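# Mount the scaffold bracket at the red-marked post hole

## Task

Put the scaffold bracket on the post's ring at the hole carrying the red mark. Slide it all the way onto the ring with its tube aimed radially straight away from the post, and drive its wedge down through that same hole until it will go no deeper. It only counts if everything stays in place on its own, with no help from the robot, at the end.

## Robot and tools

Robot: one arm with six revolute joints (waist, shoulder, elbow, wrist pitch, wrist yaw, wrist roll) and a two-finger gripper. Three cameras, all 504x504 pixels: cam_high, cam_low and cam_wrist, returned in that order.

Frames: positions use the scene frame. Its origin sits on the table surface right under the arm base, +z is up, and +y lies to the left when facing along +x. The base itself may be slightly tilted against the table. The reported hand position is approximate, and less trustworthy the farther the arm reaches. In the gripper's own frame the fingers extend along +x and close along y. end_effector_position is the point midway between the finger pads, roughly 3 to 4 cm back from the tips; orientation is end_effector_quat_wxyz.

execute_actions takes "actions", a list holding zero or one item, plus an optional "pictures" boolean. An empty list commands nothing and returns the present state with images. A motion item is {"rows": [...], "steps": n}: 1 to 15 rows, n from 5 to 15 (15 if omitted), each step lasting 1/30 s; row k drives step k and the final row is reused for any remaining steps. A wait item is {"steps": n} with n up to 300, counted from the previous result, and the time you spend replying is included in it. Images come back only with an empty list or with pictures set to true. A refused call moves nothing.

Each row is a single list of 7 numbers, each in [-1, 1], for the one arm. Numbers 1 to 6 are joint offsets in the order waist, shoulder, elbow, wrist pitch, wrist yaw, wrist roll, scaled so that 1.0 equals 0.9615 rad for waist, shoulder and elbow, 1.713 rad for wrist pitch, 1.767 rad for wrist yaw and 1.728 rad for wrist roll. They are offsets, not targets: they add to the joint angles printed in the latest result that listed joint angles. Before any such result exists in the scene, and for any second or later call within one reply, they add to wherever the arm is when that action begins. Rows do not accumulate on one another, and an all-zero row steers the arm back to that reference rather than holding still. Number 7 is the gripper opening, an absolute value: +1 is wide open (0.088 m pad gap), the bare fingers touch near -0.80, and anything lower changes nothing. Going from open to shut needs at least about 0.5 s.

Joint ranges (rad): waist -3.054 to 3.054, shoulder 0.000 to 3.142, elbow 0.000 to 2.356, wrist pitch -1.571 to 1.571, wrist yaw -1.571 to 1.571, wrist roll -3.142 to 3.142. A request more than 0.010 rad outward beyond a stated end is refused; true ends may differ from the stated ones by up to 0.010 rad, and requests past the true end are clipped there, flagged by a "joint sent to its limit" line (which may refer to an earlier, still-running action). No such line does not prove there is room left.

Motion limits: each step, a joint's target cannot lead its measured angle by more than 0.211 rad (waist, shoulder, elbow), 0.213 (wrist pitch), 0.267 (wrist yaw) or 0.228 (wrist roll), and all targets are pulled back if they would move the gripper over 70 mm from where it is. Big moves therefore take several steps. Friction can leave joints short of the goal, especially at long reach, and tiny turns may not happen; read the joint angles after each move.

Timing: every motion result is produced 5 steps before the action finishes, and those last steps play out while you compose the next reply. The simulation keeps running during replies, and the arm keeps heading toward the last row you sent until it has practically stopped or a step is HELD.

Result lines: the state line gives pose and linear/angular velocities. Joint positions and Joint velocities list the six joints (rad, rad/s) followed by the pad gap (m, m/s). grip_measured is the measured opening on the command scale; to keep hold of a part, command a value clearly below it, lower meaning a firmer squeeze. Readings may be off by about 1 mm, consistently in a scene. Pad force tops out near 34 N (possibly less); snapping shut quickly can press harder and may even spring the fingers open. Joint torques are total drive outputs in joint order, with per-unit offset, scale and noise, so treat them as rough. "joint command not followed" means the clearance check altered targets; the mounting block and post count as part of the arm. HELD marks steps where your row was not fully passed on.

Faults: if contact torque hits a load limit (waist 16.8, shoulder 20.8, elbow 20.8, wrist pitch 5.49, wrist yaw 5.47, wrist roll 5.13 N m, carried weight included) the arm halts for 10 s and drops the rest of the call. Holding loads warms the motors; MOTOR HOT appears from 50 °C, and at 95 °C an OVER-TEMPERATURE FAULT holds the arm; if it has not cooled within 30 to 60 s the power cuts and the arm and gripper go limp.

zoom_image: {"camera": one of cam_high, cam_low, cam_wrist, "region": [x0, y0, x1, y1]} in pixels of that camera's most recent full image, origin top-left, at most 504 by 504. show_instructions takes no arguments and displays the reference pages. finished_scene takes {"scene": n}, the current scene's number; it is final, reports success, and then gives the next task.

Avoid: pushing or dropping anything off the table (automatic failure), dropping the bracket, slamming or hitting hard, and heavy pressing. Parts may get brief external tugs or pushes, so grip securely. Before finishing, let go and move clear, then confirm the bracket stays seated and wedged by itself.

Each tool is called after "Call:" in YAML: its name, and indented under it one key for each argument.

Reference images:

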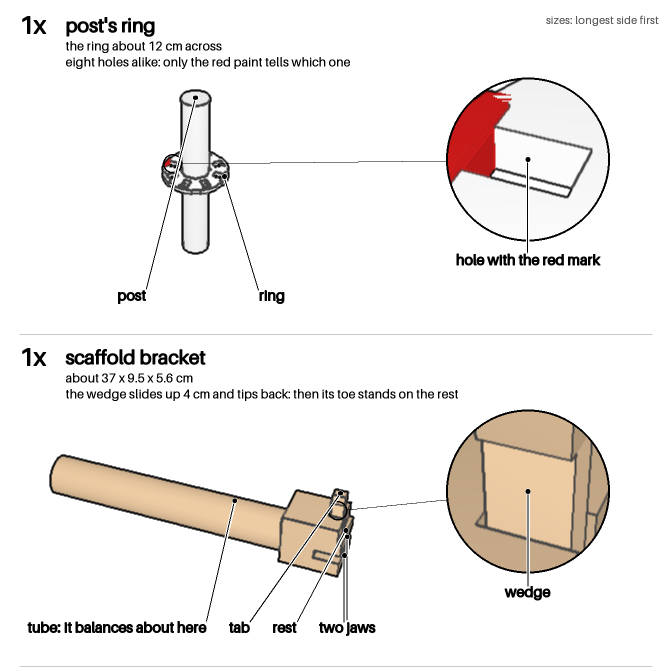

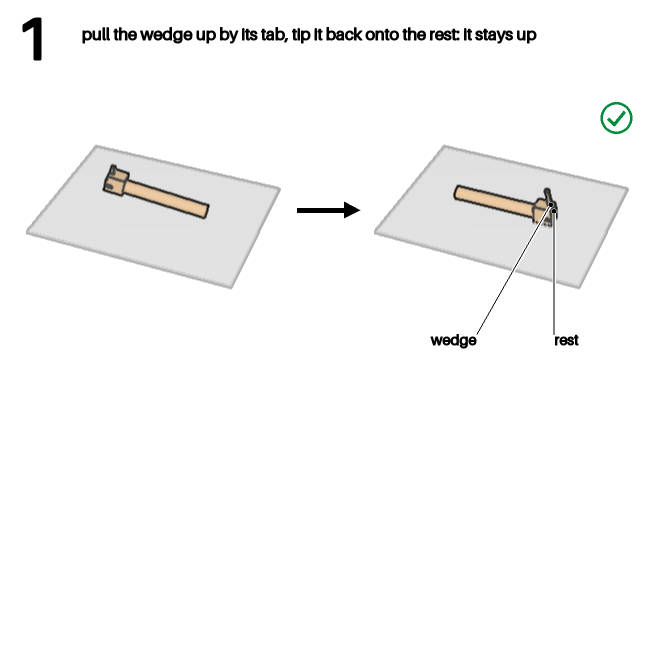

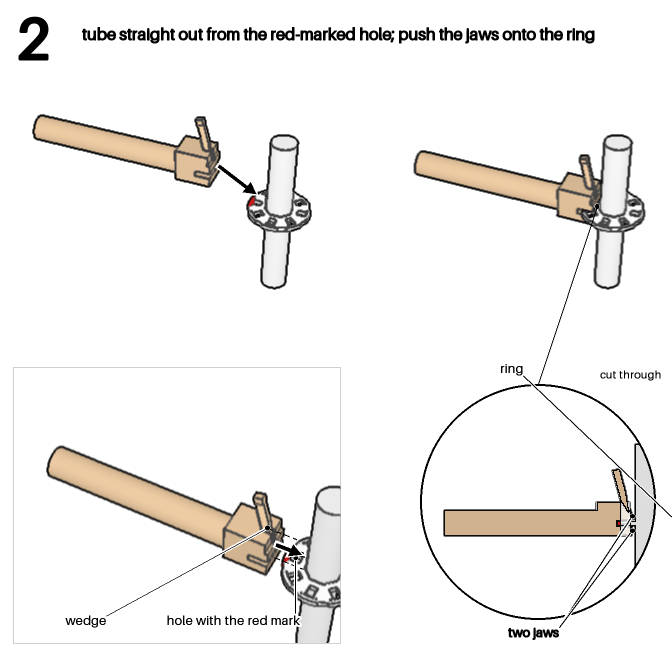

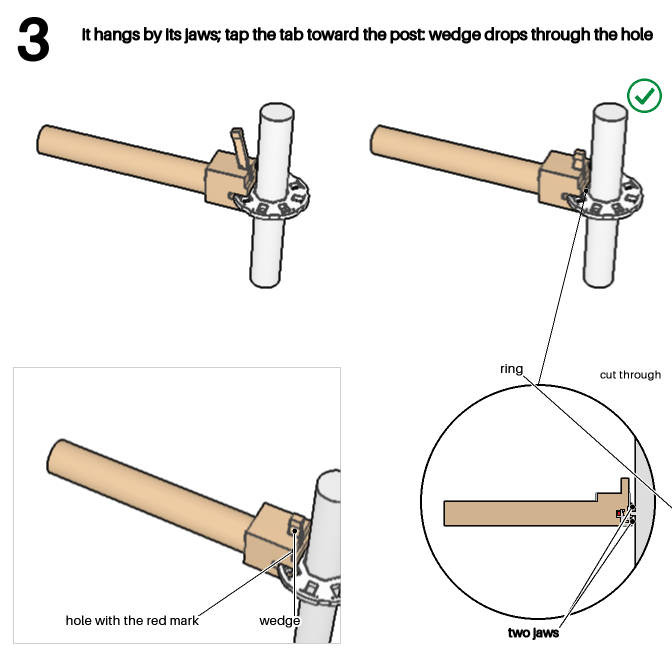

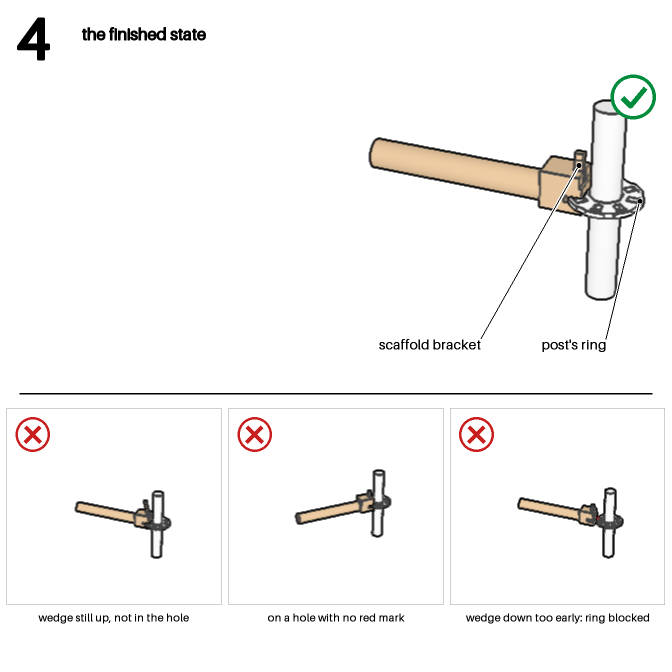

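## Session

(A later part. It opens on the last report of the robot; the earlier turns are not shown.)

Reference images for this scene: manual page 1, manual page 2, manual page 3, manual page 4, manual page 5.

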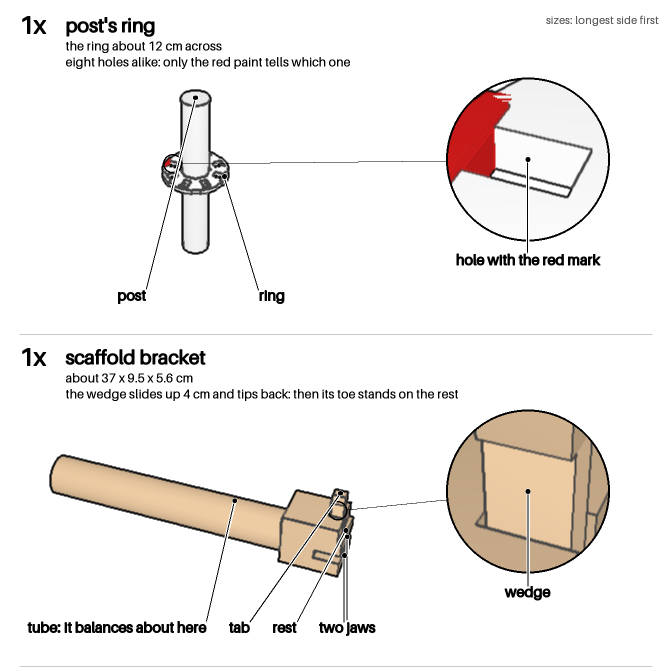

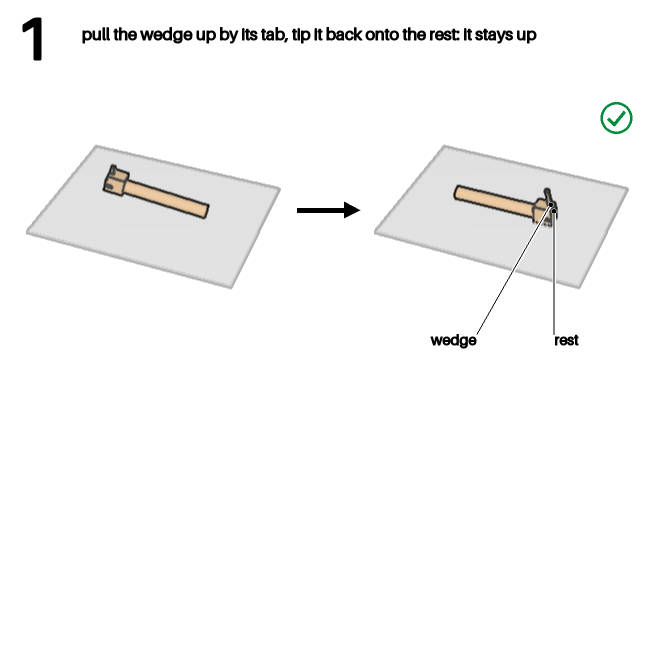

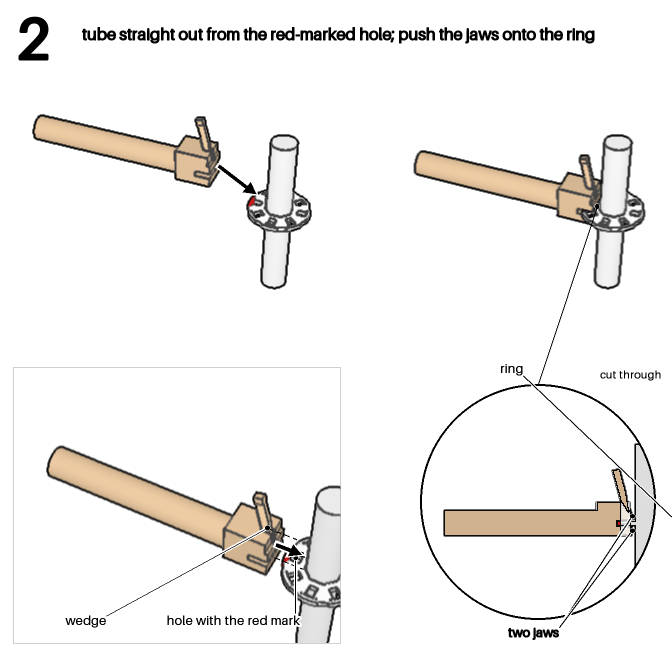

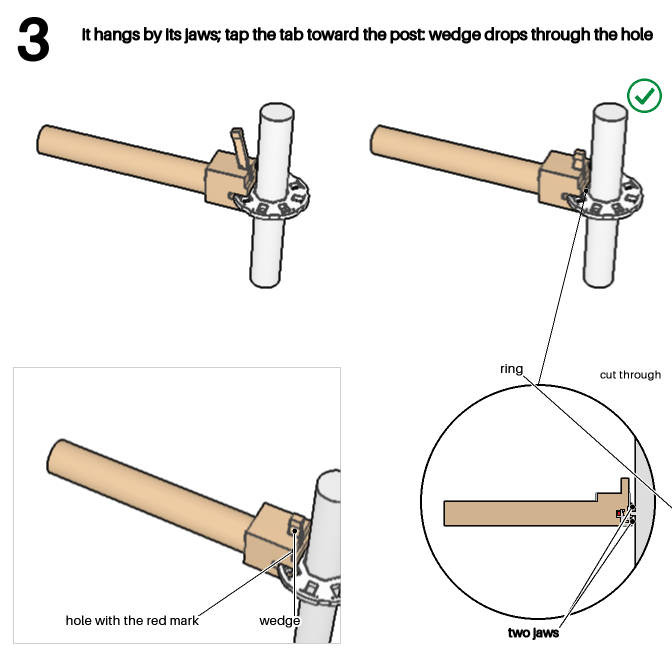

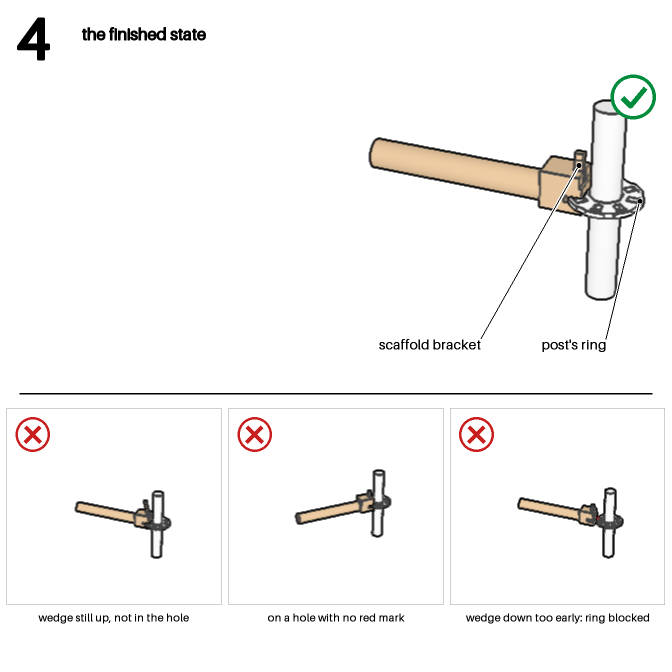

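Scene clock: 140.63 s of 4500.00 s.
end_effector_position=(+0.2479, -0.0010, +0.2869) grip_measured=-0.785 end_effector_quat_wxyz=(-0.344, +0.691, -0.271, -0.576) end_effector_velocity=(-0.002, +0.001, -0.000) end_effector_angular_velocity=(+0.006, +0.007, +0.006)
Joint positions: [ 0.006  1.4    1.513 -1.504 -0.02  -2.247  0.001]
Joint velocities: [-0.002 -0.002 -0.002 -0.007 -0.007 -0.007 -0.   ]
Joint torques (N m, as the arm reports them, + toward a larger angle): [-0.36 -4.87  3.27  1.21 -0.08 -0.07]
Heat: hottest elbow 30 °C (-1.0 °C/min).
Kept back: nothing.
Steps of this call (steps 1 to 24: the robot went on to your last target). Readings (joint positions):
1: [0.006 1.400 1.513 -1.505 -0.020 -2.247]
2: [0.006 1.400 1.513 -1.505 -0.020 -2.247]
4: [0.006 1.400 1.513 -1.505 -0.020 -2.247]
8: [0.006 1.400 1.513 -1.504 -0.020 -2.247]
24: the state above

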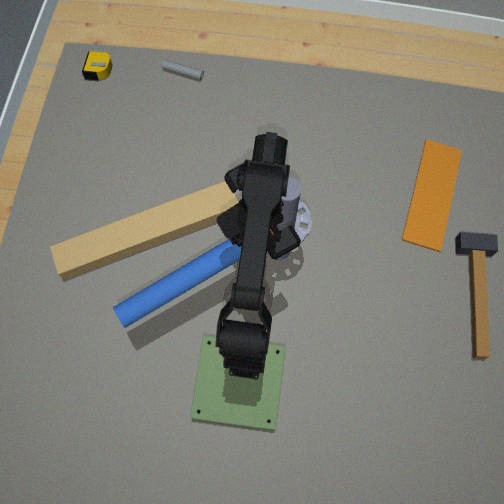

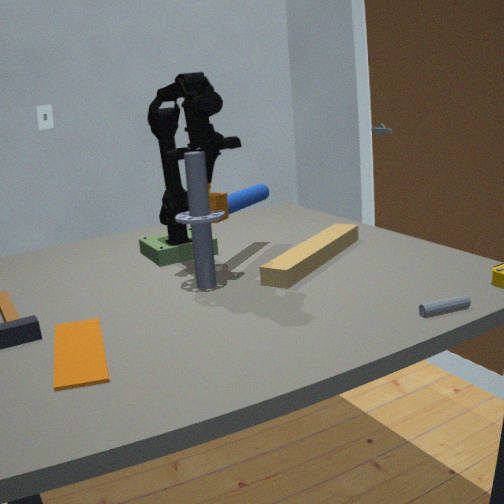

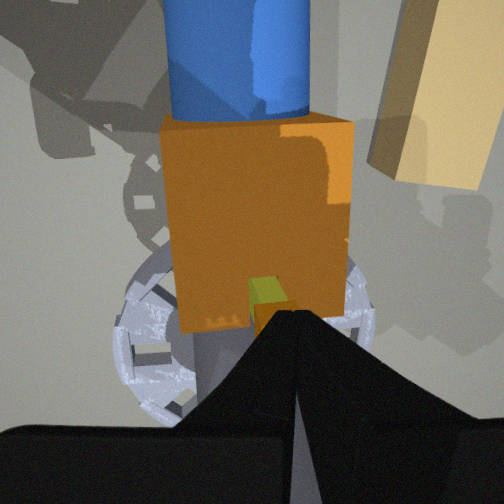

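Call:
execute_actions:
  actions:
    - {"rows": [[0,-0.021,-0.085,0.033,0,0,-1]], "steps": 15}

Call:
execute_actions:
  actions:
    - {"steps": 10}
  pictures: true

Scene clock: 141.10 s of 4500.00 s.
end_effector_position=(+0.2466, -0.0007, +0.2845) grip_measured=-0.785 end_effector_quat_wxyz=(-0.350, +0.701, -0.264, -0.563) end_effector_velocity=(-0.003, -0.001, -0.002) end_effector_angular_velocity=(+0.006, -0.003, +0.001)
Joint positions: [ 0.006  1.361  1.466 -1.459 -0.021 -2.247  0.001]
Joint velocities: [-0.007 -0.017 -0.022  0.007 -0.007 -0.007 -0.   ]
Joint torques (N m, as the arm reports them, + toward a larger angle): [-0.02 -2.36  1.68  1.53 -0.08  0.  ]
Heat: hottest elbow 30 °C (-1.0 °C/min).
Steps of this call (steps 1 to 4: the robot went on to your last target; steps 5 to 14: the first 10 steps of this action). Readings (joint positions):
5: [0.006 1.396 1.504 -1.497 -0.020 -2.247]
6: [0.006 1.386 1.492 -1.484 -0.021 -2.247]
8: [0.006 1.371 1.476 -1.470 -0.021 -2.247]
12: [0.006 1.363 1.468 -1.460 -0.021 -2.247]
14: the state above

Scene clock: 141.43 s of 4500.00 s.
end_effector_position=(+0.2465, -0.0007, +0.2844) grip_measured=-0.785 end_effector_quat_wxyz=(-0.350, +0.701, -0.264, -0.562) end_effector_velocity=(-0.002, +0.001, -0.000) end_effector_angular_velocity=(+0.002, +0.007, +0.021)
Joint positions: [ 0.006  1.36   1.465 -1.457 -0.021 -2.247  0.001]
Joint velocities: [-0.002 -0.002 -0.002 -0.007 -0.007 -0.022 -0.   ]
Joint torques (N m, as the arm reports them, + toward a larger angle): [-0.06 -2.23  1.65  1.56 -0.08  0.02]
Heat: hottest elbow 30 °C (-1.0 °C/min).
Kept back: nothing.
Steps of this call (steps 1 to 5: the last 5 steps of your previous action; steps 6 to 10: the robot went on to your last target). Readings (joint positions):
1: [0.006 1.361 1.466 -1.458 -0.021 -2.247]
2: [0.006 1.361 1.465 -1.458 -0.021 -2.247]
4: [0.006 1.361 1.465 -1.458 -0.021 -2.247]
8: [0.006 1.360 1.465 -1.457 -0.021 -2.247]
10: the state above

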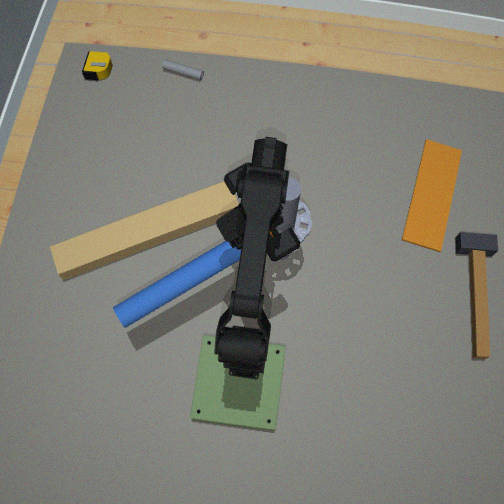

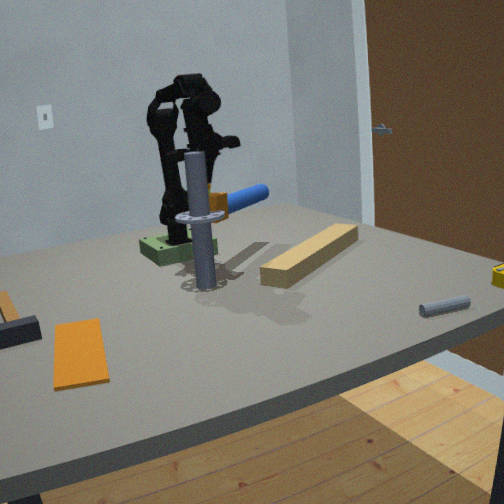

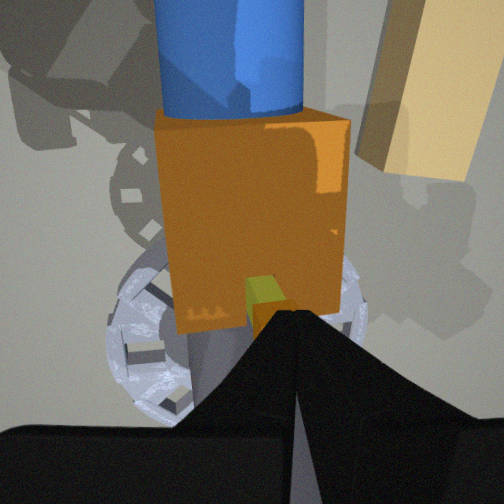

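Call:
execute_actions:
  actions:
    - {"rows": [[0,0.02,0.14,-0.06,0,0,-1]], "steps": 15}

Call:
execute_actions:
  actions:
    - {"rows": [[0.1,-0.35,0.1,0.1,0,0,-0.5]], "steps": 15}

Call:
execute_actions:
  actions:
    - {"steps": 25}
  pictures: true

Scene clock: 141.97 s of 4500.00 s.
end_effector_position=(+0.2426, -0.0008, +0.3106) grip_measured=-0.785 end_effector_quat_wxyz=(-0.351, +0.705, -0.262, -0.558) end_effector_velocity=(-0.013, +0.001, +0.001) end_effector_angular_velocity=(+0.006, +0.051, +0.007)
Joint positions: [ 0.006  1.377  1.588 -1.552 -0.021 -2.247  0.001]
Joint velocities: [-0.002 -0.002  0.012 -0.066 -0.007 -0.007 -0.   ]
Joint torques (N m, as the arm reports them, + toward a larger angle): [-0.07 -4.22  5.2   0.68 -0.14 -0.02]
Heat: hottest elbow 30 °C (-1.0 °C/min).
Steps of this call (steps 1 to 6: the robot went on to your last target; steps 7 to 16: the first 10 steps of this action). Readings (joint positions):
7: [0.006 1.361 1.483 -1.472 -0.021 -2.247]
8: [0.006 1.371 1.508 -1.498 -0.021 -2.247]
10: [0.006 1.378 1.548 -1.522 -0.021 -2.247]
14: [0.006 1.377 1.585 -1.548 -0.021 -2.247]
16: the state above

Scene clock: 142.47 s of 4500.00 s.
end_effector_position=(+0.1996, +0.0169, +0.4310) grip_measured=-0.517 end_effector_quat_wxyz=(-0.396, +0.845, -0.112, -0.341) end_effector_velocity=(-0.119, -0.000, +0.136) end_effector_angular_velocity=(+0.040, -0.666, +0.059)
Joint positions: [ 0.095  1.04   1.695 -1.396 -0.019 -2.247  0.014]
Joint velocities: [ 0.042 -0.452  0.12   0.095 -0.007 -0.022  0.008]
Joint torques (N m, as the arm reports them, + toward a larger angle): [ 0.18  3.31  2.33  1.99 -0.2   0.02]
Heat: hottest elbow 30 °C (+0.0 °C/min).
Steps of this call (steps 1 to 5: the last 5 steps of your previous action; steps 6 to 15: the first 10 steps of this action, its rows measured from where the robot was after step 5). Readings (joint positions):
5: [0.006 1.377 1.591 -1.556 -0.021 -2.247]
6: [0.013 1.358 1.596 -1.539 -0.019 -2.247]
7: [0.031 1.335 1.599 -1.497 -0.018 -2.247]
9: [0.063 1.264 1.628 -1.446 -0.019 -2.247]
13: [0.091 1.088 1.680 -1.404 -0.019 -2.247]
15: the state above

Scene clock: 143.30 s of 4500.00 s.
end_effector_position=(+0.2015, +0.0180, +0.4311) grip_measured=-0.500 end_effector_quat_wxyz=(-0.395, +0.846, -0.110, -0.340) end_effector_velocity=(-0.002, +0.000, -0.002) end_effector_angular_velocity=(-0.001, +0.007, +0.008)
Joint positions: [ 0.099  1.042  1.692 -1.387 -0.019 -2.247  0.014]
Joint velocities: [-0.002 -0.002 -0.002 -0.007 -0.007 -0.007  0.   ]
Joint torques (N m, as the arm reports them, + toward a larger angle): [ 0.33 -1.54  3.4   2.01 -0.21  0.01]
Heat: hottest elbow 30 °C (+0.0 °C/min).
Kept back: nothing.
Steps of this call (steps 1 to 5: the last 5 steps of your previous action; steps 6 to 15: the robot went on to your last target; steps 16 to 25: nothing new was sent). Readings (joint positions):
1: [0.096 1.030 1.698 -1.394 -0.019 -2.247]
2: [0.097 1.028 1.698 -1.392 -0.019 -2.247]
4: [0.098 1.034 1.697 -1.389 -0.019 -2.247]
8: [0.099 1.043 1.692 -1.387 -0.019 -2.247]
25: the state above
The arm was judged still, so your last target was given up. Only a new action makes it travel on or press farther. Fingers that are still opening or closing keep moving.

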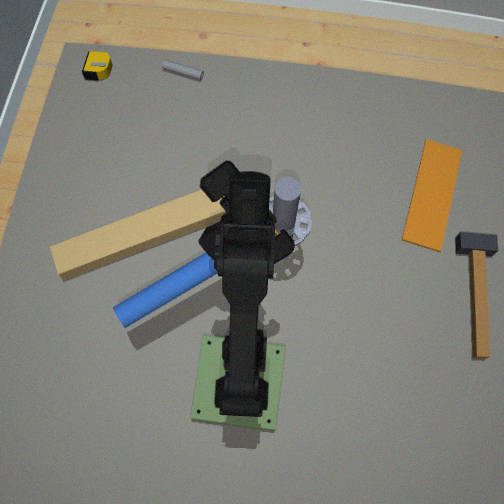

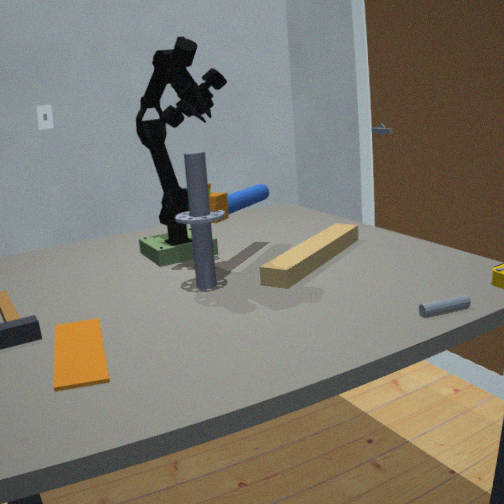

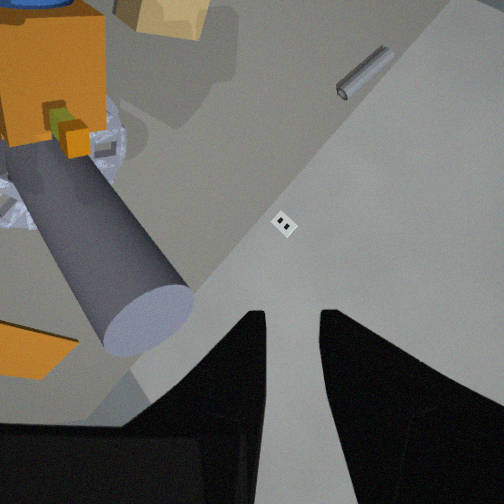

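Call:
finished_scene:
  scene: 1

The scene is finished: the task was done.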